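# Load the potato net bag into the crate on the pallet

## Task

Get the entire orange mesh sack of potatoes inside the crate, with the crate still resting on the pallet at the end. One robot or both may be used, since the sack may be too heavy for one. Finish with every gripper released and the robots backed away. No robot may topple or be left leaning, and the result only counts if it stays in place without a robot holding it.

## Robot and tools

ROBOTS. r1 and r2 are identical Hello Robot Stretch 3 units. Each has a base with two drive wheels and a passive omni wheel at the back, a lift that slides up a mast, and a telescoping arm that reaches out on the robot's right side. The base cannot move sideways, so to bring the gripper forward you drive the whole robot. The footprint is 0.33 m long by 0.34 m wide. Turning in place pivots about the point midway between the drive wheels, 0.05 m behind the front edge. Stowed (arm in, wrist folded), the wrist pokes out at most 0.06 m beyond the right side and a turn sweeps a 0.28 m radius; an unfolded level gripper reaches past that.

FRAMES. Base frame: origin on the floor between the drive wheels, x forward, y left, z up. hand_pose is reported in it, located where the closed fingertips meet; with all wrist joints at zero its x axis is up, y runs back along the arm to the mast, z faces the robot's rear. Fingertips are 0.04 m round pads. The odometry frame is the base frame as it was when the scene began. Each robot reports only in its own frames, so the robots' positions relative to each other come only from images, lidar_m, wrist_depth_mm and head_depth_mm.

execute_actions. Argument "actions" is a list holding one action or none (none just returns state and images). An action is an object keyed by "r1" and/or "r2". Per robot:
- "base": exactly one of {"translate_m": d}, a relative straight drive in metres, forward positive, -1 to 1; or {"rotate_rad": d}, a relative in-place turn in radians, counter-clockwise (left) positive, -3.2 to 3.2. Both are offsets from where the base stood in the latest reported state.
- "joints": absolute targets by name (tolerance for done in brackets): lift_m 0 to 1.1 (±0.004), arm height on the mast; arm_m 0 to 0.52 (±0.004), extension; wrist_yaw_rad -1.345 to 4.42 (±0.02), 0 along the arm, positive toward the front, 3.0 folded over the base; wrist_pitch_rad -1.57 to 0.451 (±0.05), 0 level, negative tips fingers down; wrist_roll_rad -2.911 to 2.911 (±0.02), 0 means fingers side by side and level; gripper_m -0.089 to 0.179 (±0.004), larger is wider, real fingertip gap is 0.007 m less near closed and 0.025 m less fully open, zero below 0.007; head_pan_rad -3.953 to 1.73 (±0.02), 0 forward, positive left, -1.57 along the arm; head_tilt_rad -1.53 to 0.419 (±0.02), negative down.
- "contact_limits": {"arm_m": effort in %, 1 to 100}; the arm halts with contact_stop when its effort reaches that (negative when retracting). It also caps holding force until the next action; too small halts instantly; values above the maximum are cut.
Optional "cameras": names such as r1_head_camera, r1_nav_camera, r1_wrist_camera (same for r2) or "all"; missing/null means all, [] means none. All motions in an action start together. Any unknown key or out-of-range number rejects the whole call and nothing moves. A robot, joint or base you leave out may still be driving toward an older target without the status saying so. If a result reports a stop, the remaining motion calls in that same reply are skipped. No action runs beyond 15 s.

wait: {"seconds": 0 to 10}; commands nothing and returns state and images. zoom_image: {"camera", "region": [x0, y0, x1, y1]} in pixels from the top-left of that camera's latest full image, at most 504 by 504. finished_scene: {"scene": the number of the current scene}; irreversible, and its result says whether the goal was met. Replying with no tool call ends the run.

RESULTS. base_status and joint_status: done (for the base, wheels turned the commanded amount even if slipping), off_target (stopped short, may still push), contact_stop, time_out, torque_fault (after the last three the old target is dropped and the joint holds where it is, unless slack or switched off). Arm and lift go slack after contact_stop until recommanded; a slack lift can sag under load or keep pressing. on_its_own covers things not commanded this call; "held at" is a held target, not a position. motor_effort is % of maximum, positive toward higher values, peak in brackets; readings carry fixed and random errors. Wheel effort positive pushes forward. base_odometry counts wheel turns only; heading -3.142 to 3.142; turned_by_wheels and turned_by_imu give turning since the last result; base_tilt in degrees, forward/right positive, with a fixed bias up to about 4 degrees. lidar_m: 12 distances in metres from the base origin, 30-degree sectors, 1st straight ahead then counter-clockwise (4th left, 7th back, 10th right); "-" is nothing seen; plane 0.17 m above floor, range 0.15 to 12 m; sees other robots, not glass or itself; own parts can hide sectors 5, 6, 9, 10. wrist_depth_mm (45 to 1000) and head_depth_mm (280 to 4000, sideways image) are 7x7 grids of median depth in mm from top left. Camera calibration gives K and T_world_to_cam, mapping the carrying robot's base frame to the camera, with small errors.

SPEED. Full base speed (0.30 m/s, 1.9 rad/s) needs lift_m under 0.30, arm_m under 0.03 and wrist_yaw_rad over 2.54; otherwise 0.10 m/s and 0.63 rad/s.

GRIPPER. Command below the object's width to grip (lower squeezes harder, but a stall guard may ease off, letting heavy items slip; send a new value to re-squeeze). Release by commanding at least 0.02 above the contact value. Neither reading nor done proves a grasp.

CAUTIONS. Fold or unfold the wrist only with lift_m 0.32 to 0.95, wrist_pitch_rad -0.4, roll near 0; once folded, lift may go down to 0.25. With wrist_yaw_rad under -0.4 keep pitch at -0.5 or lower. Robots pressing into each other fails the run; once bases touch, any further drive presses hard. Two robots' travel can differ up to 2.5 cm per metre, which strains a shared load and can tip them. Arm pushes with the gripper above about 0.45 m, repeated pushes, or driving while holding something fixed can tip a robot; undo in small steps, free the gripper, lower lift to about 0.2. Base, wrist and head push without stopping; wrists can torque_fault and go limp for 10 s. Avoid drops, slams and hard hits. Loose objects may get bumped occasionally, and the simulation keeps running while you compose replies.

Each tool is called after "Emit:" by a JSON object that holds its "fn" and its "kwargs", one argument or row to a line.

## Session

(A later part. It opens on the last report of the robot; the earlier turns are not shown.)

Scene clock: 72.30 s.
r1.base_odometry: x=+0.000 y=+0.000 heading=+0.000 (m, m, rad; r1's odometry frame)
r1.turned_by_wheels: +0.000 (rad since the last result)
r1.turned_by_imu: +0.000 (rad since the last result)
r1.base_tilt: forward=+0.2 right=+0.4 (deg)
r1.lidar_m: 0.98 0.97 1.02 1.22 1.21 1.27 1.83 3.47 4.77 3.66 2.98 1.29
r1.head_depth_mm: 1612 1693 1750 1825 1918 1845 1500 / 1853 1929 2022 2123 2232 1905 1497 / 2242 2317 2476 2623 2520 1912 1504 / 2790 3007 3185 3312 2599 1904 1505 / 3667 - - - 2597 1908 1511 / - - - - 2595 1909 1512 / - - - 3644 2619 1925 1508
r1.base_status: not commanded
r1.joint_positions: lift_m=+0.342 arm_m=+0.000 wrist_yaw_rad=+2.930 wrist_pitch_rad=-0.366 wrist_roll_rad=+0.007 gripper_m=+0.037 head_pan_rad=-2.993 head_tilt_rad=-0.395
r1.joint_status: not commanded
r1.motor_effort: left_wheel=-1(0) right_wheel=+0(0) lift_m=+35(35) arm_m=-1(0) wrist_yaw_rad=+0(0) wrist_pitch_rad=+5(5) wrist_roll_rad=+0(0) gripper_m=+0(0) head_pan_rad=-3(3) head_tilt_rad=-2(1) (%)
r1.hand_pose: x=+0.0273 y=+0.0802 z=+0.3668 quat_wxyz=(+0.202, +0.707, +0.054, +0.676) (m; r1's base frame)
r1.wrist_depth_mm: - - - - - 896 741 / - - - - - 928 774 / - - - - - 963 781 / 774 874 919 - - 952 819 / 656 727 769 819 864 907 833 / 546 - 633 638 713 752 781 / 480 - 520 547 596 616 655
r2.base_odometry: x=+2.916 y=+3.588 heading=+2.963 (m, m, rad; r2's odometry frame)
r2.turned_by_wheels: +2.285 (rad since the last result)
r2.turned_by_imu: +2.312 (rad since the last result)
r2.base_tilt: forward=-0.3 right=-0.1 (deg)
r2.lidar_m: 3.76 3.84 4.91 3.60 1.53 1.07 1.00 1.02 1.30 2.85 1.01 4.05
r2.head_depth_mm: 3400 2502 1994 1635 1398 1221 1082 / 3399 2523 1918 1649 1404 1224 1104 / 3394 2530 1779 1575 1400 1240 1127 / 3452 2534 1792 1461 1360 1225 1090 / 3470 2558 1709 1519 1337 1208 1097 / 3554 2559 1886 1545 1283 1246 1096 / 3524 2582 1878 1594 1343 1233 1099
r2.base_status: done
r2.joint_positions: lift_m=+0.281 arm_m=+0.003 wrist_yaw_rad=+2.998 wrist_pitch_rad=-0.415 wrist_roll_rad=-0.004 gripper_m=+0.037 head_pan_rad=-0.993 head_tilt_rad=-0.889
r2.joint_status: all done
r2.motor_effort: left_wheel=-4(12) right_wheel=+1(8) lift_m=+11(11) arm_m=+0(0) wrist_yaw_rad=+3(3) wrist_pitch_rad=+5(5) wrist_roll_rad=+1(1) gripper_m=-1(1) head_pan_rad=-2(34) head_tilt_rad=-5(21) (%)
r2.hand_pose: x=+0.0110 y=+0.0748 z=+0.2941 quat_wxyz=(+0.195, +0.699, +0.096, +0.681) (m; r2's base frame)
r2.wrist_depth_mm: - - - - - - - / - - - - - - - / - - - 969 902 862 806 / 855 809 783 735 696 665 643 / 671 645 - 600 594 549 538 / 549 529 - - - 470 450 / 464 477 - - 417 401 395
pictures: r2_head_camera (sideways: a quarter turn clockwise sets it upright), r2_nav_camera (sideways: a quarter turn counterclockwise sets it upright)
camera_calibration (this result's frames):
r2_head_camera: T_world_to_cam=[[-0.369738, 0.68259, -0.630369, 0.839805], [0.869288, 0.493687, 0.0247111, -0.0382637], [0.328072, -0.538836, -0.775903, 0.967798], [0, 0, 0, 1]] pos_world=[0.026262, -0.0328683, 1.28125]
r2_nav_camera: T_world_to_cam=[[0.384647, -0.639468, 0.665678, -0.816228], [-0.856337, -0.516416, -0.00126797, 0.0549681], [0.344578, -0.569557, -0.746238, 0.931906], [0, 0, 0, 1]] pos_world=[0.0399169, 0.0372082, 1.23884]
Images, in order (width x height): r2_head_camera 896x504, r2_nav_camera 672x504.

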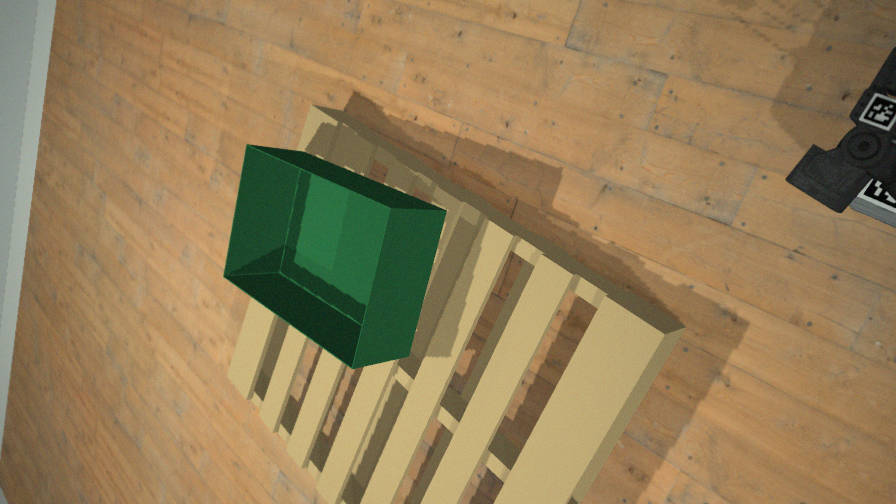

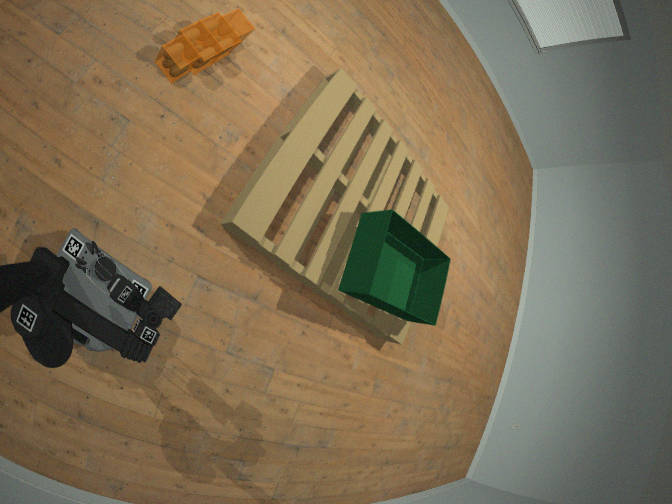

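Emit:
{"fn": "execute_actions", "kwargs": {
  "actions": [
    {"r2":{"base":{"translate_m":0.08}},"r1":{"base":{"rotate_rad":3.0},"joints":{"lift_m":0.28,"wrist_pitch_rad":-0.4,"wrist_yaw_rad":3.0,"head_pan_rad":0,"head_tilt_rad":-0.6}}}
  ],
  "cameras": []
}}

Emit:
{"fn": "execute_actions", "kwargs": {
  "actions": [
    {"r2":{"base":{"rotate_rad":1.571},"joints":{"lift_m":0.5,"head_pan_rad":-1.57,"head_tilt_rad":-0.9}}}
  ],
  "cameras": []
}}

Emit:
{"fn": "execute_actions", "kwargs": {
  "actions": [
    {"r2":{"base":{"translate_m":-1.0},"joints":{"wrist_yaw_rad":0,"gripper_m":0.0}}}
  ],
  "cameras": ["r2_head_camera","r1_head_camera","r1_nav_camera"]
}}

Scene clock: 97.47 s.
r1.base_odometry: x=+0.000 y=+0.000 heading=+3.000 (m, m, rad; r1's odometry frame)
r1.turned_by_wheels: +3.000 (rad since the last result)
r1.turned_by_imu: +3.013 (rad since the last result)
r1.base_tilt: forward=+0.2 right=+0.3 (deg)
r1.lidar_m: 1.60 3.50 5.41 3.78 3.60 1.46 1.02 0.97 0.99 1.27 1.20 1.22
r1.head_depth_mm: 1206 1284 1377 1486 1611 1557 1304 / 1320 1424 1529 1667 1776 1561 1302 / 1464 1583 1732 1891 1935 1569 1302 / 1621 1779 1960 2175 1961 1560 1295 / 1830 2021 2281 2435 1965 1561 1302 / 2109 2368 2722 2602 1936 1563 1302 / 2547 2943 3440 2610 1957 1571 1300
r1.base_status: done
r1.joint_positions: lift_m=+0.280 arm_m=+0.000 wrist_yaw_rad=+2.998 wrist_pitch_rad=-0.417 wrist_roll_rad=+0.007 gripper_m=+0.037 head_pan_rad=-0.007 head_tilt_rad=-0.593
r1.joint_status: all done
r1.motor_effort: left_wheel=-2(8) right_wheel=+2(9) lift_m=+25(28) arm_m=-1(1) wrist_yaw_rad=+1(3) wrist_pitch_rad=+5(5) wrist_roll_rad=+0(0) gripper_m=+0(0) head_pan_rad=+3(44) head_tilt_rad=-3(13) (%)
r1.hand_pose: x=+0.0109 y=+0.0768 z=+0.2932 quat_wxyz=(+0.196, +0.703, +0.096, +0.677) (m; r1's base frame)
r1.wrist_depth_mm: - - - - - - - / - - - - - - - / 789 - 944 - - - - / 635 - 729 812 885 972 - / 536 - 616 660 697 753 806 / 462 - - 526 577 605 635 / - - - 452 490 504 536
r2.base_odometry: x=+2.837 y=+3.602 heading=+2.963 (m, m, rad; r2's odometry frame)
r2.turned_by_wheels: +0.000 (rad since the last result)
r2.turned_by_imu: +0.002 (rad since the last result)
r2.base_tilt: forward=-0.3 right=-0.1 (deg)
r2.lidar_m: 3.70 3.76 4.83 3.57 1.67 1.15 1.08 1.09 1.41 3.11 0.97 3.92
r2.head_depth_mm: 3344 2504 1985 1638 1402 1220 1085 / 3380 2493 1787 1622 1400 1225 1096 / 3418 2521 1761 1494 1405 1227 1125 / 3495 2546 1749 1455 1333 1236 1092 / 3425 2535 1872 1519 1335 1191 1096 / 3508 2551 1904 1539 1278 1231 1093 / 3538 2549 1970 1593 1343 1238 1096
r2.base_status: done
r2.joint_positions: lift_m=+0.281 arm_m=+0.003 wrist_yaw_rad=+2.998 wrist_pitch_rad=-0.415 wrist_roll_rad=-0.004 gripper_m=+0.037 head_pan_rad=-0.993 head_tilt_rad=-0.889
r2.joint_status: not commanded
r2.motor_effort: left_wheel=-3(10) right_wheel=+1(6) lift_m=+11(10) arm_m=+0(0) wrist_yaw_rad=+3(3) wrist_pitch_rad=+5(5) wrist_roll_rad=+1(1) gripper_m=-1(0) head_pan_rad=-2(2) head_tilt_rad=-5(5) (%)
r2.hand_pose: x=+0.0110 y=+0.0748 z=+0.2941 quat_wxyz=(+0.195, +0.699, +0.096, +0.681) (m; r2's base frame)
r2.wrist_depth_mm: - - - - - - - / - - - - - - - / - - - 964 914 856 796 / 853 815 760 731 705 668 643 / 673 645 - 601 589 552 533 / 543 532 - - - 473 452 / 467 477 - - 418 406 392
pictures: none
No camera images: the call's "cameras" was empty. Leave "cameras" out to get every camera's image.

Scene clock: 100.80 s.
r1.base_odometry: x=+0.000 y=+0.000 heading=+3.000 (m, m, rad; r1's odometry frame)
r1.turned_by_wheels: +0.000 (rad since the last result)
r1.turned_by_imu: +0.000 (rad since the last result)
r1.base_tilt: forward=+0.0 right=+0.4 (deg)
r1.lidar_m: 1.60 3.81 5.43 3.78 3.58 1.46 1.02 0.96 0.99 1.27 1.20 1.23
r1.head_depth_mm: 1209 1292 1378 1487 1601 1562 1306 / 1321 1415 1531 1670 1780 1561 1298 / 1467 1582 1723 1901 1945 1565 1301 / 1622 1770 1967 2180 1948 1565 1299 / 1835 2022 2285 2425 1950 1550 1301 / 2121 2376 2688 2608 1954 1560 1297 / 2556 2959 3399 2609 1938 1557 1301
r1.base_status: not commanded
r1.joint_positions: lift_m=+0.280 arm_m=+0.000 wrist_yaw_rad=+2.998 wrist_pitch_rad=-0.417 wrist_roll_rad=+0.007 gripper_m=+0.037 head_pan_rad=-0.007 head_tilt_rad=-0.593
r1.joint_status: not commanded
r1.motor_effort: left_wheel=-1(2) right_wheel=+2(2) lift_m=+25(25) arm_m=-1(1) wrist_yaw_rad=+2(2) wrist_pitch_rad=+5(5) wrist_roll_rad=+0(0) gripper_m=+0(0) head_pan_rad=+3(3) head_tilt_rad=-2(3) (%)
r1.hand_pose: x=+0.0109 y=+0.0768 z=+0.2932 quat_wxyz=(+0.196, +0.703, +0.096, +0.677) (m; r1's base frame)
r1.wrist_depth_mm: - - - - - - - / - - - - - - - / 773 - 952 - - - - / 639 - 739 823 884 979 - / 533 - 622 655 689 732 793 / 462 - - 527 570 599 654 / - - - 451 491 514 541
r2.base_odometry: x=+2.837 y=+3.602 heading=-1.750 (m, m, rad; r2's odometry frame)
r2.turned_by_wheels: +1.571 (rad since the last result)
r2.turned_by_imu: +1.596 (rad since the last result)
r2.base_tilt: forward=-0.4 right=-0.2 (deg)
r2.lidar_m: 3.59 1.67 1.15 1.08 1.10 1.41 3.18 0.98 3.98 3.69 3.75 4.81
r2.head_depth_mm: 3260 2507 1967 1562 1325 1124 1082 / 3219 2528 1983 1511 1324 1221 - / 3224 2514 2000 1656 1402 1229 - / 3128 2536 2003 1653 1409 1256 - / 3121 2562 2024 1655 1382 1234 1096 / 3081 2530 2017 1672 1385 1232 1096 / 3067 2582 2028 1668 1422 1240 1095
r2.base_status: done
r2.joint_positions: lift_m=+0.499 arm_m=+0.003 wrist_yaw_rad=+2.998 wrist_pitch_rad=-0.416 wrist_roll_rad=-0.004 gripper_m=+0.037 head_pan_rad=-1.563 head_tilt_rad=-0.889
r2.joint_status: all done
r2.motor_effort: left_wheel=-3(15) right_wheel=+2(7) lift_m=+44(45) arm_m=+0(0) wrist_yaw_rad=+3(4) wrist_pitch_rad=+5(5) wrist_roll_rad=+1(1) gripper_m=+0(1) head_pan_rad=-3(28) head_tilt_rad=-4(4) (%)
r2.hand_pose: x=+0.0110 y=+0.0747 z=+0.5124 quat_wxyz=(+0.195, +0.699, +0.096, +0.681) (m; r2's base frame)
r2.wrist_depth_mm: 869 - 963 - - - - / 904 - - - - - - / - - - - - - - / - - - - - - 981 / - 981 - 917 897 827 797 / 824 800 783 750 721 719 685 / 708 691 678 645 629 613 603
pictures: none
No camera images: the call's "cameras" was empty. Leave "cameras" out to get every camera's image.

Scene clock: 111.80 s.
r1.base_odometry: x=+0.000 y=+0.000 heading=+3.000 (m, m, rad; r1's odometry frame)
r1.turned_by_wheels: +0.000 (rad since the last result)
r1.turned_by_imu: +0.001 (rad since the last result)
r1.base_tilt: forward=+0.1 right=+0.2 (deg)
r1.lidar_m: 1.60 3.83 5.43 3.79 3.57 1.46 1.02 0.96 0.99 1.26 1.20 1.23
r1.head_depth_mm: 1214 1286 1388 1485 1610 1570 1306 / 1323 1415 1525 1661 1788 1555 1306 / 1457 1586 1721 1898 1932 1563 1299 / 1612 1766 1941 2185 1954 1564 1293 / 1818 2023 2269 2422 1949 1555 1302 / 2111 2384 2724 2638 1958 1560 1295 / 2551 2910 3410 2617 1944 1555 1295
r1.base_status: not commanded
r1.joint_positions: lift_m=+0.280 arm_m=+0.000 wrist_yaw_rad=+2.998 wrist_pitch_rad=-0.417 wrist_roll_rad=+0.007 gripper_m=+0.037 head_pan_rad=-0.007 head_tilt_rad=-0.593
r1.joint_status: not commanded
r1.motor_effort: left_wheel=-2(3) right_wheel=+2(2) lift_m=+25(24) arm_m=-1(1) wrist_yaw_rad=+2(1) wrist_pitch_rad=+5(5) wrist_roll_rad=+0(0) gripper_m=+0(0) head_pan_rad=+3(3) head_tilt_rad=-2(3) (%)
r1.hand_pose: x=+0.0109 y=+0.0768 z=+0.2932 quat_wxyz=(+0.196, +0.703, +0.096, +0.677) (m; r1's base frame)
r1.wrist_depth_mm: - - - - - - - / - - - - - - - / 779 - 952 - - - - / 655 - 742 793 883 972 - / 536 - 627 656 706 748 809 / 467 - - 529 576 610 645 / - - - 451 486 508 539
r2.base_odometry: x=+3.015 y=+4.586 heading=-1.750 (m, m, rad; r2's odometry frame)
r2.turned_by_wheels: +0.000 (rad since the last result)
r2.turned_by_imu: -0.005 (rad since the last result)
r2.base_tilt: forward=-0.4 right=+0.0 (deg)
r2.lidar_m: 4.57 1.56 1.05 0.98 1.00 1.28 2.82 0.65 0.41 0.37 0.37 4.90
r2.head_depth_mm: 3301 2468 1974 1598 1215 1133 1080 / 3284 2496 1977 1380 1263 1103 - / 3265 2544 2007 1487 1270 1083 - / 3195 2528 2002 1538 1267 1089 1112 / 3133 2534 2012 1540 1302 1150 1090 / 3150 2527 2019 1585 1337 1142 1094 / 3149 2564 2016 1564 1335 1121 1092
r2.base_status: done
r2.joint_positions: lift_m=+0.499 arm_m=+0.003 wrist_yaw_rad=+0.003 wrist_pitch_rad=-0.416 wrist_roll_rad=-0.004 gripper_m=+0.000 head_pan_rad=-1.563 head_tilt_rad=-0.889
r2.joint_status: all done
r2.motor_effort: left_wheel=-3(12) right_wheel=+2(2) lift_m=+44(44) arm_m=+0(0) wrist_yaw_rad=-3(4) wrist_pitch_rad=+5(5) wrist_roll_rad=+1(1) gripper_m=-2(79) head_pan_rad=-3(2) head_tilt_rad=-5(5) (%)
r2.hand_pose: x=-0.0208 y=-0.3724 z=+0.5124 quat_wxyz=(+0.694, +0.147, -0.690, -0.145) (m; r2's base frame)
r2.wrist_depth_mm: - - - - - - - / - - - - - - - / - - - - - - - / - - 980 638 673 691 568 / - 795 709 676 691 666 533 / 682 728 613 - 599 567 531 / 604 581 523 527 506 497 336
pictures: r1_head_camera (sideways: a quarter turn clockwise sets it upright), r1_nav_camera (sideways: a quarter turn counterclockwise sets it upright), r2_head_camera (sideways: a quarter turn clockwise sets it upright)
camera_calibration (this result's frames):
r1_head_camera: T_world_to_cam=[[-0.493851, 0.0504232, -0.868084, 1.15204], [0.0709006, 0.997328, 0.0175953, -0.0211158], [0.866651, -0.0528582, -0.496106, 0.598278], [0, 0, 0, 1]] pos_world=[0.0519356, -0.00540638, 1.29725]
r1_nav_camera: T_world_to_cam=[[0.618598, -0.0574722, 0.783603, -0.982256], [-0.017087, -0.998069, -0.0597129, 0.128444], [0.785522, 0.0235489, -0.618386, 0.749716], [0, 0, 0, 1]] pos_world=[0.0208979, 0.0540891, 1.24098]
r2_head_camera: T_world_to_cam=[[0.0570785, 0.774383, -0.630137, 0.836899], [0.998263, -0.0534872, 0.0246928, -0.0390265], [-0.0145826, -0.630452, -0.776091, 0.970134], [0, 0, 0, 1]] pos_world=[0.00533683, -0.0385457, 1.28124]
Images, in order (width x height): r1_head_camera 896x504, r1_nav_camera 672x504, r2_head_camera 896x504.

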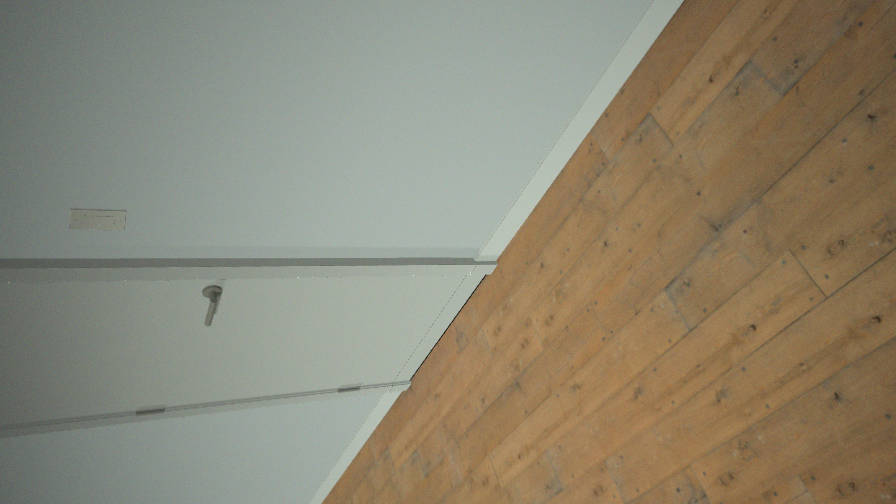

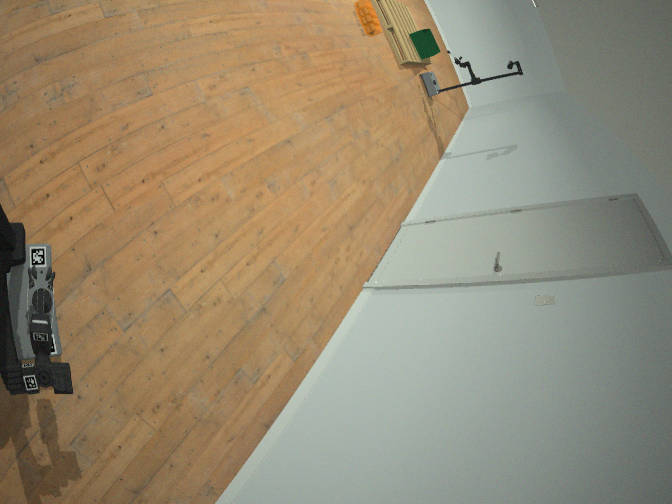

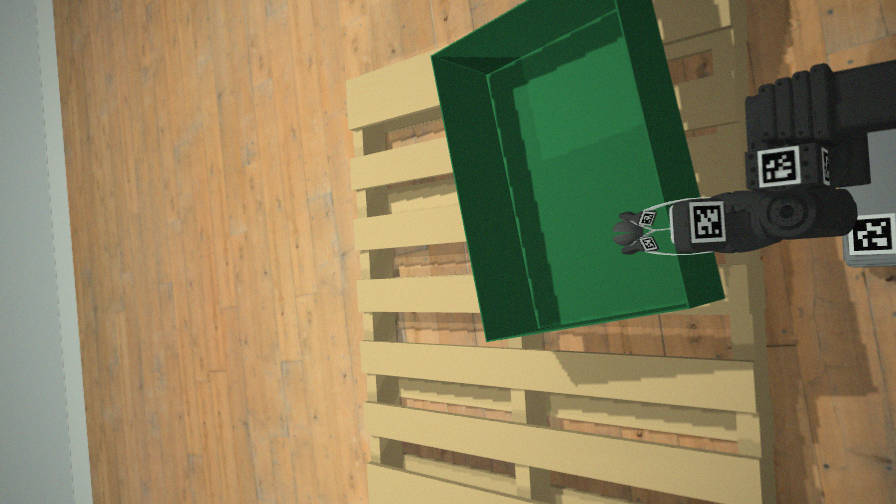

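Emit:
{"fn": "execute_actions", "kwargs": {
  "actions": [
    {"r2":{"base":{"translate_m":-0.2},"joints":{"wrist_yaw_rad":1.57,"wrist_pitch_rad":0}}}
  ],
  "cameras": []
}}

Emit:
{"fn": "execute_actions", "kwargs": {
  "actions": [
    {"r2":{"joints":{"lift_m":0.2}}}
  ],
  "cameras": ["r2_head_camera"]
}}

Emit:
{"fn": "execute_actions", "kwargs": {
  "actions": [
    {"r2":{"joints":{"arm_m":0.28}}}
  ],
  "cameras": ["r2_head_camera"]
}}

Scene clock: 126.77 s.
r1.base_odometry: x=+0.000 y=+0.000 heading=+3.000 (m, m, rad; r1's odometry frame)
r1.turned_by_wheels: +0.000 (rad since the last result)
r1.turned_by_imu: +0.001 (rad since the last result)
r1.base_tilt: forward=+0.1 right=+0.3 (deg)
r1.lidar_m: 1.61 3.80 5.41 3.78 3.59 1.46 1.02 0.97 0.99 1.26 1.20 1.22
r1.head_depth_mm: 1205 1291 1382 1487 1617 1567 1302 / 1319 1412 1540 1662 1771 1560 1295 / 1463 1582 1718 1891 1930 1571 1297 / 1619 1772 1956 2187 1971 1564 1300 / 1818 2006 2258 2450 1944 1562 1301 / 2116 2373 2726 2624 1952 1561 1301 / 2533 2927 3366 2611 1963 1561 1302
r1.base_status: not commanded
r1.joint_positions: lift_m=+0.280 arm_m=+0.000 wrist_yaw_rad=+2.998 wrist_pitch_rad=-0.417 wrist_roll_rad=+0.007 gripper_m=+0.037 head_pan_rad=-0.007 head_tilt_rad=-0.593
r1.joint_status: not commanded
r1.motor_effort: left_wheel=-2(2) right_wheel=+2(2) lift_m=+25(25) arm_m=-1(1) wrist_yaw_rad=+2(2) wrist_pitch_rad=+5(5) wrist_roll_rad=+0(0) gripper_m=+0(0) head_pan_rad=+3(3) head_tilt_rad=-3(3) (%)
r1.hand_pose: x=+0.0109 y=+0.0768 z=+0.2932 quat_wxyz=(+0.196, +0.703, +0.096, +0.677) (m; r1's base frame)
r1.wrist_depth_mm: - - - - - - - / - - - - - - - / 781 - 959 - - - - / 646 - 727 803 878 993 - / 528 - 630 653 694 736 808 / 467 - - 528 571 607 642 / - - - 454 484 508 542
r2.base_odometry: x=+3.051 y=+4.783 heading=-1.750 (m, m, rad; r2's odometry frame)
r2.turned_by_wheels: +0.000 (rad since the last result)
r2.turned_by_imu: +0.000 (rad since the last result)
r2.base_tilt: forward=-0.4 right=+0.0 (deg)
r2.lidar_m: 4.79 1.53 1.03 0.96 0.98 1.25 2.75 3.06 0.45 0.40 0.41 4.96
r2.head_depth_mm: 3337 2492 1983 1644 1399 1226 1087 / 3204 2494 1991 1598 1214 1112 - / 3230 2515 1995 1378 1263 1109 - / 3269 2529 1993 1496 1270 1124 - / 3174 2545 1982 1534 1272 1093 1059 / 3156 2537 2014 1589 1260 1081 1099 / 3173 2601 2040 1574 1283 1115 1068
r2.base_status: done
r2.joint_positions: lift_m=+0.499 arm_m=+0.003 wrist_yaw_rad=+1.567 wrist_pitch_rad=-0.022 wrist_roll_rad=-0.004 gripper_m=+0.000 head_pan_rad=-1.563 head_tilt_rad=-0.889
r2.joint_status: all done
r2.motor_effort: left_wheel=-2(10) right_wheel=+1(1) lift_m=+44(44) arm_m=+0(0) wrist_yaw_rad=+4(4) wrist_pitch_rad=+7(7) wrist_roll_rad=+1(1) gripper_m=-2(3) head_pan_rad=-2(2) head_tilt_rad=-5(4) (%)
r2.hand_pose: x=+0.2343 y=-0.1488 z=+0.6081 quat_wxyz=(+0.508, +0.504, -0.494, +0.494) (m; r2's base frame)
r2.wrist_depth_mm: - - - - - - - / - - - - - - - / - - - - - - - / - - - - - - - / - - - - - - - / - - - - - - - / - - - 967 856 804 769
pictures: none
No camera images: the call's "cameras" was empty. Leave "cameras" out to get every camera's image.

Scene clock: 130.33 s.
r1.base_odometry: x=+0.000 y=+0.000 heading=+3.000 (m, m, rad; r1's odometry frame)
r1.turned_by_wheels: +0.000 (rad since the last result)
r1.turned_by_imu: +0.000 (rad since the last result)
r1.base_tilt: forward=+0.2 right=+0.2 (deg)
r1.lidar_m: 1.60 3.83 5.41 3.79 3.59 1.47 1.02 0.97 0.99 1.27 1.20 1.23
r1.head_depth_mm: 1206 1288 1379 1484 1611 1557 1302 / 1318 1410 1537 1667 1793 1564 1305 / 1462 1573 1731 1911 1928 1558 1299 / 1611 1759 1950 2153 1957 1562 1307 / 1828 2010 2271 2416 1948 1559 1298 / 2122 2399 2724 2631 1956 1559 1304 / 2560 2933 3364 2615 1960 1567 1296
r1.base_status: not commanded
r1.joint_positions: lift_m=+0.280 arm_m=+0.000 wrist_yaw_rad=+2.998 wrist_pitch_rad=-0.417 wrist_roll_rad=+0.007 gripper_m=+0.037 head_pan_rad=-0.007 head_tilt_rad=-0.593
r1.joint_status: not commanded
r1.motor_effort: left_wheel=-2(2) right_wheel=+2(2) lift_m=+24(24) arm_m=-1(1) wrist_yaw_rad=+2(2) wrist_pitch_rad=+5(5) wrist_roll_rad=+0(0) gripper_m=+0(0) head_pan_rad=+3(3) head_tilt_rad=-2(3) (%)
r1.hand_pose: x=+0.0109 y=+0.0768 z=+0.2932 quat_wxyz=(+0.196, +0.703, +0.096, +0.677) (m; r1's base frame)
r1.wrist_depth_mm: - - - - - - - / - - - - - - - / 770 - 962 - - - - / 644 - 732 793 891 945 - / 532 - 618 653 691 740 804 / 464 - - 526 574 603 647 / - - - 453 485 504 546
r2.base_odometry: x=+3.051 y=+4.783 heading=-1.750 (m, m, rad; r2's odometry frame)
r2.turned_by_wheels: +0.000 (rad since the last result)
r2.turned_by_imu: +0.001 (rad since the last result)
r2.base_tilt: forward=-0.3 right=-0.1 (deg)
r2.lidar_m: 4.79 1.53 1.03 0.96 0.98 1.25 2.75 3.05 0.45 0.40 0.41 4.95
r2.head_depth_mm: 3291 2500 1967 1631 1400 1220 1081 / 3274 2501 1980 1598 1217 1123 1102 / 3236 2545 1995 1377 1269 1108 - / 3202 2533 1987 1490 1273 1112 1129 / 3174 2521 2029 1534 1273 1090 1104 / 3142 2575 2010 1569 1271 1080 1114 / 3197 2544 2029 1576 1291 1124 1094
r2.base_status: not commanded
r2.joint_positions: lift_m=+0.201 arm_m=+0.003 wrist_yaw_rad=+1.567 wrist_pitch_rad=-0.021 wrist_roll_rad=-0.004 gripper_m=+0.000 head_pan_rad=-1.563 head_tilt_rad=-0.889
r2.joint_status: all done
r2.motor_effort: left_wheel=-2(3) right_wheel=+1(1) lift_m=+11(39) arm_m=+0(0) wrist_yaw_rad=+4(4) wrist_pitch_rad=+6(6) wrist_roll_rad=+1(1) gripper_m=-2(3) head_pan_rad=-2(3) head_tilt_rad=-4(4) (%)
r2.hand_pose: x=+0.2343 y=-0.1487 z=+0.3100 quat_wxyz=(+0.508, +0.503, -0.494, +0.495) (m; r2's base frame)
r2.wrist_depth_mm: - - - - - - - / - - - - - - - / - - - - - - - / - - - - - - - / - - - - 750 611 569 / 823 789 751 - 561 443 412 / 615 591 574 551 522 370 367
pictures: r2_head_camera (sideways: a quarter turn clockwise sets it upright)
camera_calibration (this result's frames):
r2_head_camera: T_world_to_cam=[[0.0571014, 0.774382, -0.630137, 0.836899], [0.998262, -0.0535167, 0.0246928, -0.0390265], [-0.0146012, -0.630451, -0.776091, 0.970134], [0, 0, 0, 1]] pos_world=[0.0053357, -0.0385457, 1.28124]
Images, in order (width x height): r2_head_camera 896x504.

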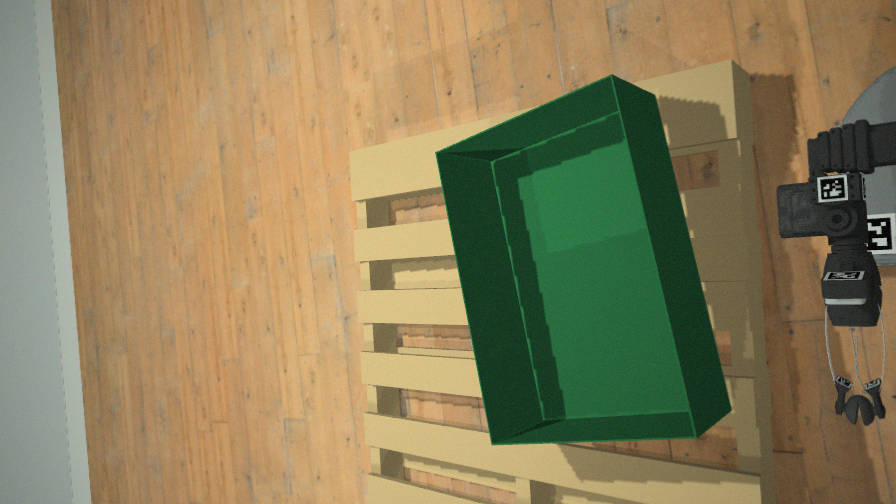

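Scene clock: 133.83 s.
r1.base_odometry: x=+0.000 y=+0.000 heading=+3.000 (m, m, rad; r1's odometry frame)
r1.turned_by_wheels: +0.000 (rad since the last result)
r1.turned_by_imu: +0.000 (rad since the last result)
r1.base_tilt: forward=+0.0 right=+0.2 (deg)
r1.lidar_m: 1.61 3.82 5.40 3.77 3.56 1.46 1.02 0.97 0.99 1.27 1.20 1.22
r1.head_depth_mm: 1208 1283 1376 1479 1606 1565 1298 / 1322 1421 1519 1653 1785 1568 1298 / 1470 1586 1724 1894 1932 1566 1303 / 1619 1777 1951 2161 1957 1564 1296 / 1824 2027 2277 2427 1932 1560 1300 / 2127 2381 2711 2605 1957 1568 1297 / 2541 2921 3372 2612 1937 1569 1297
r1.base_status: not commanded
r1.joint_positions: lift_m=+0.280 arm_m=+0.000 wrist_yaw_rad=+2.998 wrist_pitch_rad=-0.417 wrist_roll_rad=+0.007 gripper_m=+0.037 head_pan_rad=-0.007 head_tilt_rad=-0.593
r1.joint_status: not commanded
r1.motor_effort: left_wheel=-3(2) right_wheel=+2(2) lift_m=+25(25) arm_m=-1(1) wrist_yaw_rad=+2(2) wrist_pitch_rad=+5(5) wrist_roll_rad=+0(0) gripper_m=+0(0) head_pan_rad=+3(3) head_tilt_rad=-2(2) (%)
r1.hand_pose: x=+0.0109 y=+0.0768 z=+0.2932 quat_wxyz=(+0.196, +0.703, +0.096, +0.677) (m; r1's base frame)
r1.wrist_depth_mm: - - - - - - - / - - - - - - - / 793 - 955 - - - - / 644 - 745 802 877 973 - / 534 - 625 641 687 732 802 / 461 - - 527 569 606 645 / - - - 449 491 505 540
r2.base_odometry: x=+3.051 y=+4.783 heading=-1.750 (m, m, rad; r2's odometry frame)
r2.turned_by_wheels: +0.000 (rad since the last result)
r2.turned_by_imu: +0.001 (rad since the last result)
r2.base_tilt: forward=-0.4 right=-0.1 (deg)
r2.lidar_m: 4.77 1.52 1.03 0.96 0.98 1.25 2.75 3.06 0.48 0.45 0.46 4.92
r2.head_depth_mm: 3330 2514 1986 1631 1398 1219 1080 / 3232 2503 1977 1599 1237 1127 1100 / 3251 2514 1977 1401 1293 1127 1110 / 3242 2517 1989 1389 1303 1152 1102 / 3165 2512 2003 1393 1274 1115 1096 / 3158 2572 2020 1523 1255 1093 1091 / 3133 2579 2022 1573 1307 1146 1096
r2.base_status: not commanded
r2.joint_positions: lift_m=+0.201 arm_m=+0.280 wrist_yaw_rad=+1.616 wrist_pitch_rad=-0.021 wrist_roll_rad=-0.004 gripper_m=+0.000 head_pan_rad=-1.563 head_tilt_rad=-0.889
r2.joint_status: all done
r2.on_its_own: wrist_yaw_rad is held at +1.619, not at your +1.570, by its stall guard, which is not easing now
r2.motor_effort: left_wheel=-1(5) right_wheel=+0(4) lift_m=+11(11) arm_m=+4(9) wrist_yaw_rad=+3(50) wrist_pitch_rad=+6(6) wrist_roll_rad=+1(1) gripper_m=-3(6) head_pan_rad=-2(2) head_tilt_rad=-4(5) (%)
r2.hand_pose: x=+0.2341 y=-0.4131 z=+0.3101 quat_wxyz=(+0.495, +0.515, -0.482, +0.507) (m; r2's base frame)
r2.wrist_depth_mm: - - - - - - - / - - - - - - - / - - - - - - - / - - - - - 243 241 / - - - - 248 248 248 / 847 808 762 - 124 256 257 / 612 592 579 394 186 265 268
pictures: r2_head_camera (sideways: a quarter turn clockwise sets it upright)
camera_calibration (this result's frames):
r2_head_camera: T_world_to_cam=[[0.0571014, 0.774382, -0.630137, 0.836899], [0.998262, -0.0535167, 0.0246927, -0.0390265], [-0.0146012, -0.630451, -0.776092, 0.970134], [0, 0, 0, 1]] pos_world=[0.0053357, -0.0385457, 1.28124]
Images, in order (width x height): r2_head_camera 896x504.

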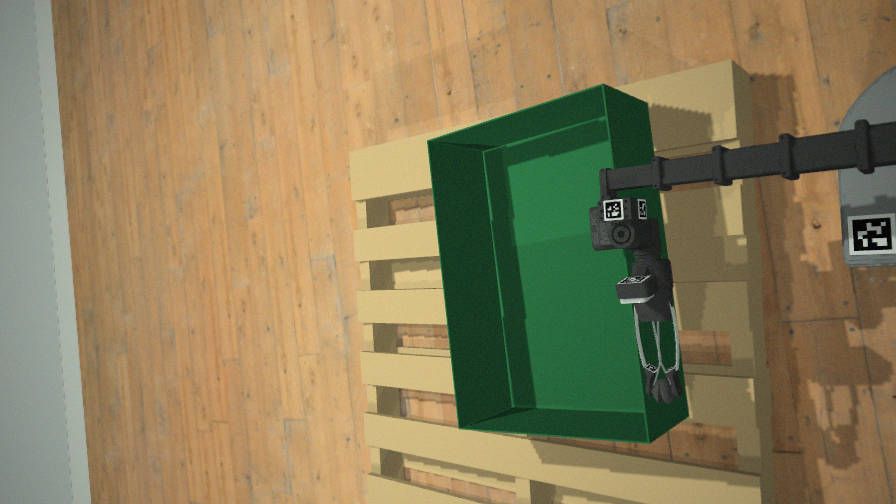

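Emit:
{"fn": "execute_actions", "kwargs": {
  "actions": [
    {"r2":{"joints":{"arm_m":0.42}}}
  ],
  "cameras": ["r2_head_camera"]
}}

Emit:
{"fn": "execute_actions", "kwargs": {
  "actions": [
    {"r2":{"joints":{"arm_m":0.02,"head_pan_rad":-0.8,"head_tilt_rad":-0.7}},"r1":{"base":{"translate_m":1.0}}}
  ],
  "cameras": ["r2_head_camera","r1_head_camera"]
}}

Scene clock: 140.67 s.
r1.base_odometry: x=+0.000 y=+0.000 heading=+3.000 (m, m, rad; r1's odometry frame)
r1.turned_by_wheels: +0.000 (rad since the last result)
r1.turned_by_imu: +0.001 (rad since the last result)
r1.base_tilt: forward=+0.2 right=+0.3 (deg)
r1.lidar_m: 1.60 3.83 5.38 3.80 3.59 1.47 1.02 0.97 0.99 1.27 1.20 1.23
r1.head_depth_mm: 1208 1288 1381 1491 1610 1561 1306 / 1322 1420 1532 1677 1779 1566 1296 / 1462 1583 1729 1897 1937 1558 1301 / 1622 1773 1936 2180 1947 1558 1302 / 1820 2038 2271 2479 1956 1557 1304 / 2106 2397 2739 2615 1944 1556 1294 / 2536 2916 3374 2605 1946 1566 1311
r1.base_status: not commanded
r1.joint_positions: lift_m=+0.280 arm_m=+0.000 wrist_yaw_rad=+2.998 wrist_pitch_rad=-0.417 wrist_roll_rad=+0.007 gripper_m=+0.037 head_pan_rad=-0.007 head_tilt_rad=-0.593
r1.joint_status: not commanded
r1.motor_effort: left_wheel=-2(2) right_wheel=+2(2) lift_m=+25(24) arm_m=-1(1) wrist_yaw_rad=+2(2) wrist_pitch_rad=+5(5) wrist_roll_rad=-1(0) gripper_m=+1(0) head_pan_rad=+3(3) head_tilt_rad=-3(3) (%)
r1.hand_pose: x=+0.0109 y=+0.0768 z=+0.2932 quat_wxyz=(+0.196, +0.703, +0.096, +0.677) (m; r1's base frame)
r1.wrist_depth_mm: - - - - - - - / - - - - - - - / 787 - 964 - - - - / 637 - 742 796 896 958 - / 534 - 631 646 680 739 816 / 464 - - 524 573 608 645 / - - - 449 485 511 538
r2.base_odometry: x=+3.051 y=+4.783 heading=-1.750 (m, m, rad; r2's odometry frame)
r2.turned_by_wheels: +0.000 (rad since the last result)
r2.turned_by_imu: +0.001 (rad since the last result)
r2.base_tilt: forward=-0.3 right=-0.1 (deg)
r2.lidar_m: 4.79 1.53 1.03 0.96 0.98 1.25 2.76 3.06 0.61 0.59 0.61 4.91
r2.head_depth_mm: 3298 2490 1980 1643 1398 1220 1082 / 3308 2502 1987 1602 1238 1124 1102 / 3290 2508 1994 1418 1242 1155 1115 / 3201 2537 2006 1425 1309 1172 1111 / 3185 2536 2009 1429 1308 1136 1088 / 3152 2553 2019 1426 1239 1138 1098 / 3161 2584 2043 1581 1341 1145 1099
r2.base_status: not commanded
r2.joint_positions: lift_m=+0.201 arm_m=+0.419 wrist_yaw_rad=+1.636 wrist_pitch_rad=-0.018 wrist_roll_rad=-0.004 gripper_m=+0.000 head_pan_rad=-1.563 head_tilt_rad=-0.889
r2.joint_status: all done
r2.on_its_own: wrist_yaw_rad is held at +1.619, not at your +1.570, by its stall guard, which is not easing now; wrist_yaw_rad is at rest, and its effort (-21) is outside its rest range (-12 to +12)
r2.motor_effort: left_wheel=+0(0) right_wheel=-1(2) lift_m=+10(10) arm_m=+9(8) wrist_yaw_rad=-21(20) wrist_pitch_rad=+5(7) wrist_roll_rad=+1(1) gripper_m=-3(4) head_pan_rad=-1(2) head_tilt_rad=-4(4) (%)
r2.hand_pose: x=+0.2338 y=-0.5476 z=+0.3107 quat_wxyz=(+0.489, +0.519, -0.477, +0.513) (m; r2's base frame)
r2.wrist_depth_mm: - - - - - - - / - - - - - - - / - - - - - - - / - - - - - 238 231 / - - - 800 242 241 236 / 840 796 576 - 136 249 244 / 618 590 408 407 373 106 253
pictures: r2_head_camera (sideways: a quarter turn clockwise sets it upright)
camera_calibration (this result's frames):
r2_head_camera: T_world_to_cam=[[0.0571016, 0.774382, -0.630137, 0.836899], [0.998262, -0.0535169, 0.0246927, -0.0390265], [-0.0146014, -0.630451, -0.776092, 0.970134], [0, 0, 0, 1]] pos_world=[0.00533569, -0.0385457, 1.28124]
Images, in order (width x height): r2_head_camera 896x504.

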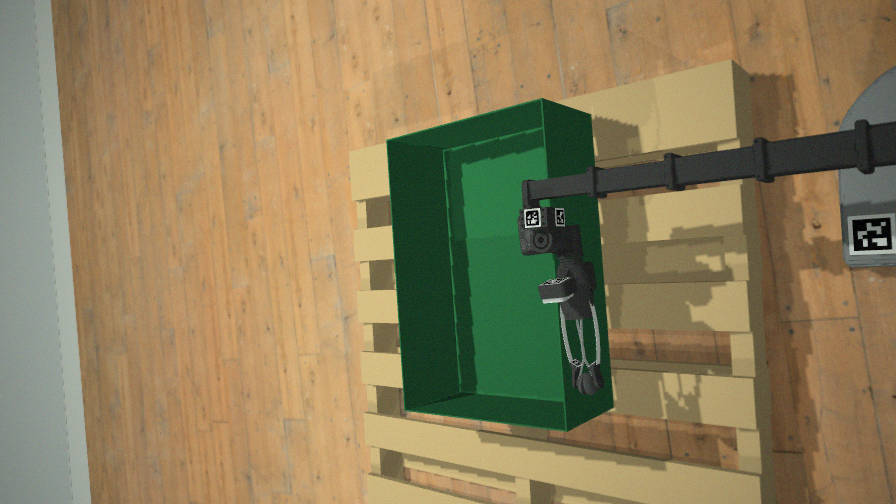

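Scene clock: 145.60 s.
r1.base_odometry: x=-0.990 y=+0.141 heading=+3.000 (m, m, rad; r1's odometry frame)
r1.turned_by_wheels: +0.000 (rad since the last result)
r1.turned_by_imu: +0.007 (rad since the last result)
r1.base_tilt: forward=+0.2 right=+0.1 (deg)
r1.lidar_m: 0.87 2.10 3.84 4.35 4.12 2.71 1.91 1.80 0.97 0.68 0.65 0.66
r1.head_depth_mm: 638 681 727 783 851 927 1020 / 699 751 811 881 960 1059 1177 / 757 823 899 987 1113 1247 1274 / 842 915 1013 1128 1270 1434 1295 / 953 1059 1186 1352 1554 1561 1295 / 1106 1247 1420 1660 1855 1558 1296 / 1305 1516 1848 2254 1948 1565 1300
r1.base_status: done
r1.joint_positions: lift_m=+0.280 arm_m=+0.000 wrist_yaw_rad=+2.998 wrist_pitch_rad=-0.417 wrist_roll_rad=+0.007 gripper_m=+0.037 head_pan_rad=-0.007 head_tilt_rad=-0.594
r1.joint_status: not commanded
r1.motor_effort: left_wheel=-3(7) right_wheel=+2(9) lift_m=+25(25) arm_m=-1(1) wrist_yaw_rad=+1(2) wrist_pitch_rad=+5(5) wrist_roll_rad=+0(0) gripper_m=+0(0) head_pan_rad=+3(4) head_tilt_rad=-2(2) (%)
r1.hand_pose: x=+0.0108 y=+0.0768 z=+0.2931 quat_wxyz=(+0.196, +0.703, +0.096, +0.677) (m; r1's base frame)
r1.wrist_depth_mm: - - - - - - - / - - - - - - - / 791 - 965 - - - - / 641 - 737 801 892 966 - / 539 - 627 653 692 746 807 / 462 - - 520 576 607 652 / - - - 452 489 506 536
r2.base_odometry: x=+3.051 y=+4.783 heading=-1.750 (m, m, rad; r2's odometry frame)
r2.turned_by_wheels: +0.000 (rad since the last result)
r2.turned_by_imu: +0.001 (rad since the last result)
r2.base_tilt: forward=-0.3 right=-0.1 (deg)
r2.lidar_m: 3.94 1.53 1.03 0.96 0.98 1.25 2.75 3.07 0.61 0.59 0.61 4.93
r2.head_depth_mm: 3248 3466 2589 1971 1338 1181 1074 / 3424 3650 2637 1823 1440 1155 1047 / 3616 3879 2670 1860 1483 1237 1078 / 3978 - 2689 2006 1490 1242 1098 / - - 2691 2022 1494 1254 1148 / - - 2701 1959 1609 1305 1149 / - - 2736 1970 1632 1346 1153
r2.base_status: not commanded
r2.joint_positions: lift_m=+0.201 arm_m=+0.020 wrist_yaw_rad=+1.621 wrist_pitch_rad=-0.018 wrist_roll_rad=-0.004 gripper_m=+0.000 head_pan_rad=-0.807 head_tilt_rad=-0.705
r2.joint_status: all done
r2.on_its_own: wrist_yaw_rad is held at +1.619, not at your +1.570, by its stall guard, which is not easing now
r2.motor_effort: left_wheel=-1(1) right_wheel=+0(1) lift_m=+10(11) arm_m=-3(3) wrist_yaw_rad=-3(20) wrist_pitch_rad=+6(6) wrist_roll_rad=+1(1) gripper_m=-3(4) head_pan_rad=+3(32) head_tilt_rad=+2(17) (%)
r2.hand_pose: x=+0.2341 y=-0.1523 z=+0.3107 quat_wxyz=(+0.493, +0.516, -0.481, +0.509) (m; r2's base frame)
r2.wrist_depth_mm: - - - - - - - / - - - - - - - / - - - - - - - / - - - - - - - / - - - - 844 679 578 / 824 778 758 - 622 481 419 / 614 599 572 547 529 363 363
pictures: r1_head_camera (sideways: a quarter turn clockwise sets it upright), r2_head_camera (sideways: a quarter turn clockwise sets it upright)
camera_calibration (this result's frames):
r1_head_camera: T_world_to_cam=[[-0.494298, 0.0503983, -0.86783, 1.15172], [0.070853, 0.997332, 0.0175626, -0.0210729], [0.8664, -0.0528073, -0.49655, 0.598857], [0, 0, 0, 1]] pos_world=[0.0519335, -0.00540376, 1.29723]
r2_head_camera: T_world_to_cam=[[-0.40076, 0.509732, -0.761291, 1.01061], [0.759192, 0.649898, 0.0354926, -0.0516356], [0.512854, -0.563742, -0.647438, 0.799595], [0, 0, 0, 1]] pos_world=[0.0341376, -0.0308161, 1.28889]
Images, in order (width x height): r1_head_camera 896x504, r2_head_camera 896x504.

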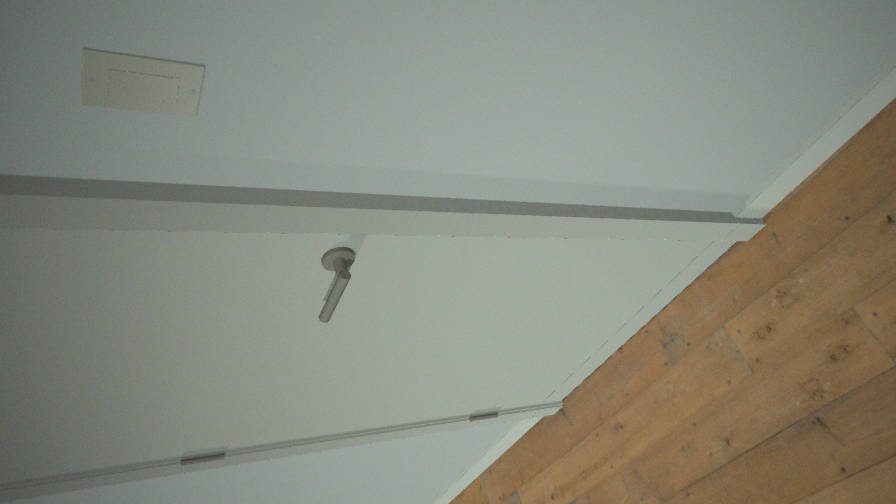

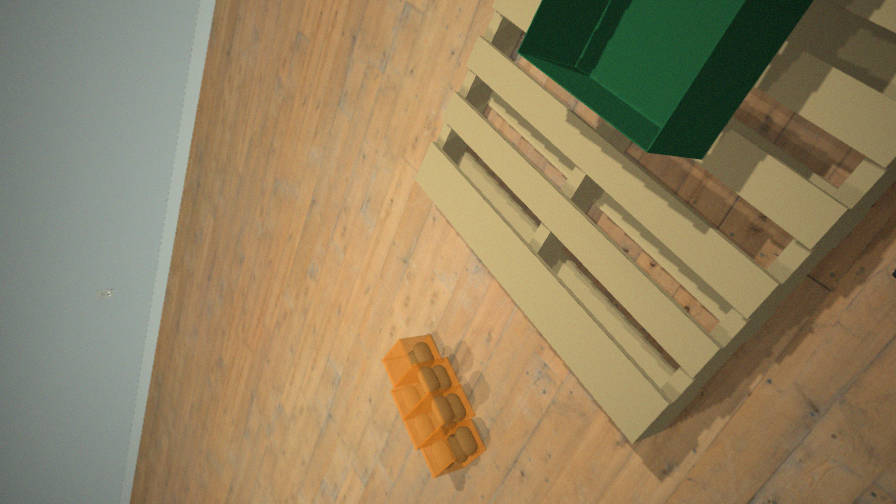

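Emit:
{"fn": "execute_actions", "kwargs": {
  "actions": [
    {"r1":{"base":{"rotate_rad":1.3}},"r2":{"base":{"translate_m":1.0},"joints":{"wrist_yaw_rad":0.0,"wrist_pitch_rad":-1.5,"lift_m":0.45,"gripper_m":0.17,"head_pan_rad":-1.3,"head_tilt_rad":-0.9}}}
  ],
  "cameras": []
}}

Emit:
{"fn": "execute_actions", "kwargs": {
  "actions": [
    {"r1":{"base":{"translate_m":1.0}},"r2":{"base":{"translate_m":0.4}}}
  ],
  "cameras": ["r2_head_camera","r1_head_camera","r1_nav_camera"]
}}

Scene clock: 170.57 s.
r1.base_odometry: x=-0.990 y=+0.141 heading=-1.983 (m, m, rad; r1's odometry frame)
r1.turned_by_wheels: +1.300 (rad since the last result)
r1.turned_by_imu: +1.305 (rad since the last result)
r1.base_tilt: forward=+0.1 right=+0.3 (deg)
r1.lidar_m: 4.96 4.14 4.05 2.17 1.81 1.45 0.78 0.65 0.65 0.72 1.15 2.97
r1.head_depth_mm: - - 3605 2633 1953 1564 1305 / - - 3665 2633 1958 1561 1308 / - - 3941 2593 1956 1566 1309 / - - 3965 2600 1949 1553 1302 / - - 3963 2637 1957 1572 1305 / - - 3949 2616 1949 1562 1303 / - - 3912 2618 1959 1560 1303
r1.base_status: done
r1.joint_positions: lift_m=+0.280 arm_m=+0.000 wrist_yaw_rad=+2.998 wrist_pitch_rad=-0.417 wrist_roll_rad=+0.007 gripper_m=+0.037 head_pan_rad=-0.007 head_tilt_rad=-0.594
r1.joint_status: not commanded
r1.motor_effort: left_wheel=-2(11) right_wheel=+2(8) lift_m=+25(25) arm_m=-1(1) wrist_yaw_rad=+1(2) wrist_pitch_rad=+5(5) wrist_roll_rad=+0(1) gripper_m=+0(0) head_pan_rad=+4(3) head_tilt_rad=-2(2) (%)
r1.hand_pose: x=+0.0108 y=+0.0768 z=+0.2931 quat_wxyz=(+0.196, +0.703, +0.096, +0.677) (m; r1's base frame)
r1.wrist_depth_mm: - - - - - - - / - - - - - - - / 780 - 951 - - - - / 652 - 741 789 869 968 - / 532 - 613 644 690 753 820 / 463 - - 525 579 600 650 / - - - 449 484 511 539
r2.base_odometry: x=+2.873 y=+3.799 heading=-1.750 (m, m, rad; r2's odometry frame)
r2.turned_by_wheels: +0.000 (rad since the last result)
r2.turned_by_imu: +0.010 (rad since the last result)
r2.base_tilt: forward=-0.3 right=-0.1 (deg)
r2.lidar_m: 2.96 1.67 1.13 1.06 1.08 1.38 3.09 0.90 0.97 3.71 3.78 4.83
r2.head_depth_mm: 3063 2494 1977 1558 1340 1174 1041 / 3053 2507 1982 1574 1324 1125 - / 3064 2554 1998 1652 1409 1233 - / 3159 2535 2005 1663 1410 1233 1103 / 3191 2551 2004 1598 1414 1237 1086 / 3228 2578 2004 1656 1408 1235 1091 / 3259 2577 2025 1669 1427 1242 1098
r2.base_status: done
r2.joint_positions: lift_m=+0.449 arm_m=+0.020 wrist_yaw_rad=+0.004 wrist_pitch_rad=-1.495 wrist_roll_rad=+0.002 gripper_m=+0.170 head_pan_rad=-1.293 head_tilt_rad=-0.889
r2.joint_status: all done
r2.motor_effort: left_wheel=-4(5) right_wheel=+1(5) lift_m=+44(46) arm_m=-2(3) wrist_yaw_rad=-4(15) wrist_pitch_rad=-1(33) wrist_roll_rad=-2(6) gripper_m=+0(82) head_pan_rad=-2(25) head_tilt_rad=-5(15) (%)
r2.hand_pose: x=-0.0216 y=-0.1604 z=+0.3306 quat_wxyz=(+0.519, +0.481, -0.518, -0.481) (m; r2's base frame)
r2.wrist_depth_mm: 477 478 476 470 356 348 358 / 488 490 485 477 472 469 467 / 502 496 492 487 478 477 471 / 512 500 498 489 - 483 479 / 519 510 510 - - - 488 / 535 - 516 - - - 493 / 538 534 526 - - - 507
pictures: none
No camera images: the call's "cameras" was empty. Leave "cameras" out to get every camera's image.

Scene clock: 175.67 s.
r1.base_odometry: x=-1.391 y=-0.775 heading=-1.984 (m, m, rad; r1's odometry frame)
r1.turned_by_wheels: +0.000 (rad since the last result)
r1.turned_by_imu: +0.008 (rad since the last result)
r1.base_tilt: forward=+0.2 right=+0.4 (deg)
r1.lidar_m: 4.14 3.47 3.46 3.04 2.56 2.55 1.57 1.32 1.28 1.46 1.79 2.96
r1.head_depth_mm: - - 3934 2635 1958 1566 1308 / - - 3990 2624 1962 1569 1300 / - - - 2592 1965 1566 1306 / - - - 2633 1945 1563 1301 / - - 3990 2645 1949 1567 1298 / - - 3866 2623 1945 1557 1293 / 3694 3919 3984 2581 1951 1561 1302
r1.base_status: done
r1.joint_positions: lift_m=+0.280 arm_m=+0.000 wrist_yaw_rad=+2.998 wrist_pitch_rad=-0.417 wrist_roll_rad=+0.007 gripper_m=+0.037 head_pan_rad=-0.007 head_tilt_rad=-0.594
r1.joint_status: not commanded
r1.motor_effort: left_wheel=-3(7) right_wheel=+2(9) lift_m=+25(26) arm_m=-1(1) wrist_yaw_rad=+1(1) wrist_pitch_rad=+5(5) wrist_roll_rad=-1(0) gripper_m=-1(0) head_pan_rad=+3(4) head_tilt_rad=-2(2) (%)
r1.hand_pose: x=+0.0108 y=+0.0768 z=+0.2931 quat_wxyz=(+0.196, +0.702, +0.096, +0.677) (m; r1's base frame)
r1.wrist_depth_mm: - - - - - - - / - - - - - - - / 786 - 967 - - - - / 638 - 729 808 891 957 - / 534 - 619 645 680 722 797 / 461 - - 528 574 599 643 / - - - 452 486 506 539
r2.base_odometry: x=+2.802 y=+3.405 heading=-1.750 (m, m, rad; r2's odometry frame)
r2.turned_by_wheels: +0.000 (rad since the last result)
r2.turned_by_imu: +0.004 (rad since the last result)
r2.base_tilt: forward=-0.4 right=-0.2 (deg)
r2.lidar_m: 1.79 1.69 1.17 1.10 1.12 1.43 3.23 1.23 3.96 3.67 3.72 4.67
r2.head_depth_mm: 3033 2498 1974 1655 1399 1224 1087 / 3100 2500 1977 1646 1411 1229 - / 3089 2529 2005 1643 1373 1230 - / 3119 2563 1986 1662 1382 1238 1107 / 3147 2529 2018 1666 1407 1235 1091 / 3155 2566 2017 1667 1419 1237 1095 / 3255 2579 2036 1672 1418 1242 1098
r2.base_status: done
r2.joint_positions: lift_m=+0.449 arm_m=+0.020 wrist_yaw_rad=+0.004 wrist_pitch_rad=-1.495 wrist_roll_rad=+0.002 gripper_m=+0.170 head_pan_rad=-1.293 head_tilt_rad=-0.889
r2.joint_status: not commanded
r2.motor_effort: left_wheel=-5(7) right_wheel=+1(4) lift_m=+44(44) arm_m=-2(2) wrist_yaw_rad=-4(4) wrist_pitch_rad=-1(1) wrist_roll_rad=-2(2) gripper_m=+0(0) head_pan_rad=-2(2) head_tilt_rad=-5(5) (%)
r2.hand_pose: x=-0.0216 y=-0.1604 z=+0.3306 quat_wxyz=(+0.519, +0.481, -0.518, -0.481) (m; r2's base frame)
r2.wrist_depth_mm: 482 475 471 471 463 460 462 / 492 487 480 476 473 462 462 / 498 492 492 489 481 474 471 / 507 507 502 494 - 482 479 / 521 511 508 - - - 487 / 524 - 519 - - - 495 / 539 539 532 - - - 509
pictures: r1_head_camera (sideways: a quarter turn clockwise sets it upright), r1_nav_camera (sideways: a quarter turn counterclockwise sets it upright), r2_head_camera (sideways: a quarter turn clockwise sets it upright)
camera_calibration (this result's frames):
r1_head_camera: T_world_to_cam=[[-0.494443, 0.050386, -0.867749, 1.15161], [0.0708292, 0.997334, 0.017552, -0.021059], [0.86632, -0.0527835, -0.496693, 0.599044], [0, 0, 0, 1]] pos_world=[0.0519329, -0.00540253, 1.29722]
r1_nav_camera: T_world_to_cam=[[0.619134, -0.0574242, 0.783183, -0.981712], [-0.0170441, -0.99807, -0.0597061, 0.128435], [0.785101, 0.0236174, -0.618918, 0.750411], [0, 0, 0, 1]] pos_world=[0.0208521, 0.0540906, 1.24097]
r2_head_camera: T_world_to_cam=[[-0.151423, 0.761224, -0.630562, 0.838725], [0.976367, 0.214701, 0.0247264, -0.0389368], [0.154205, -0.611916, -0.775745, 0.968653], [0, 0, 0, 1]] pos_world=[0.0156478, -0.037364, 1.28126]
Images, in order (width x height): r1_head_camera 896x504, r1_nav_camera 672x504, r2_head_camera 896x504.

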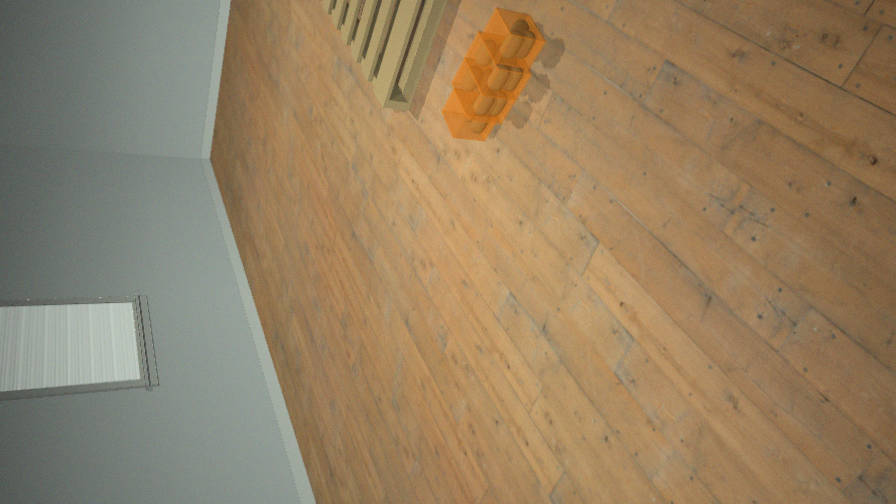

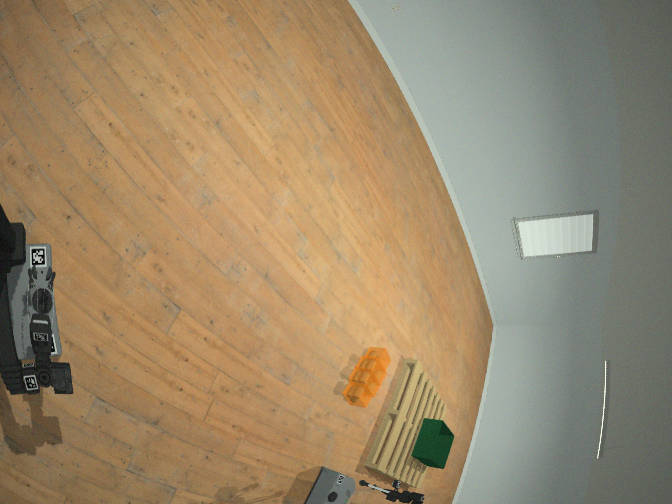

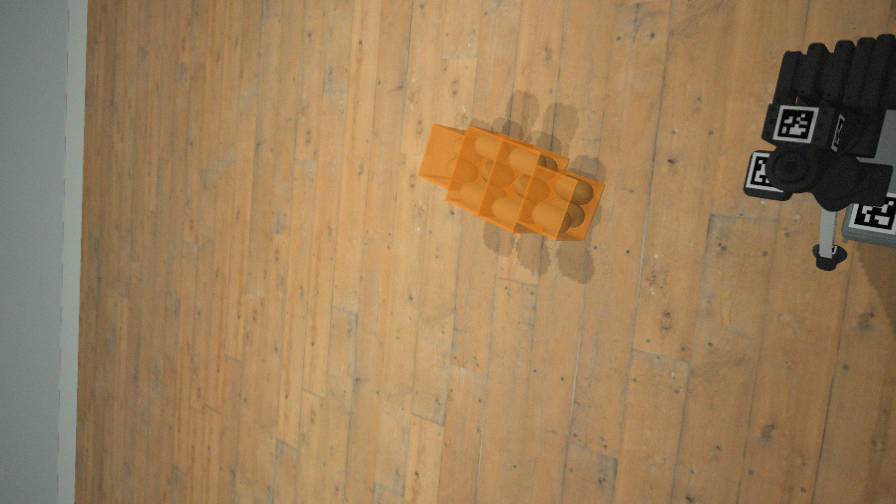

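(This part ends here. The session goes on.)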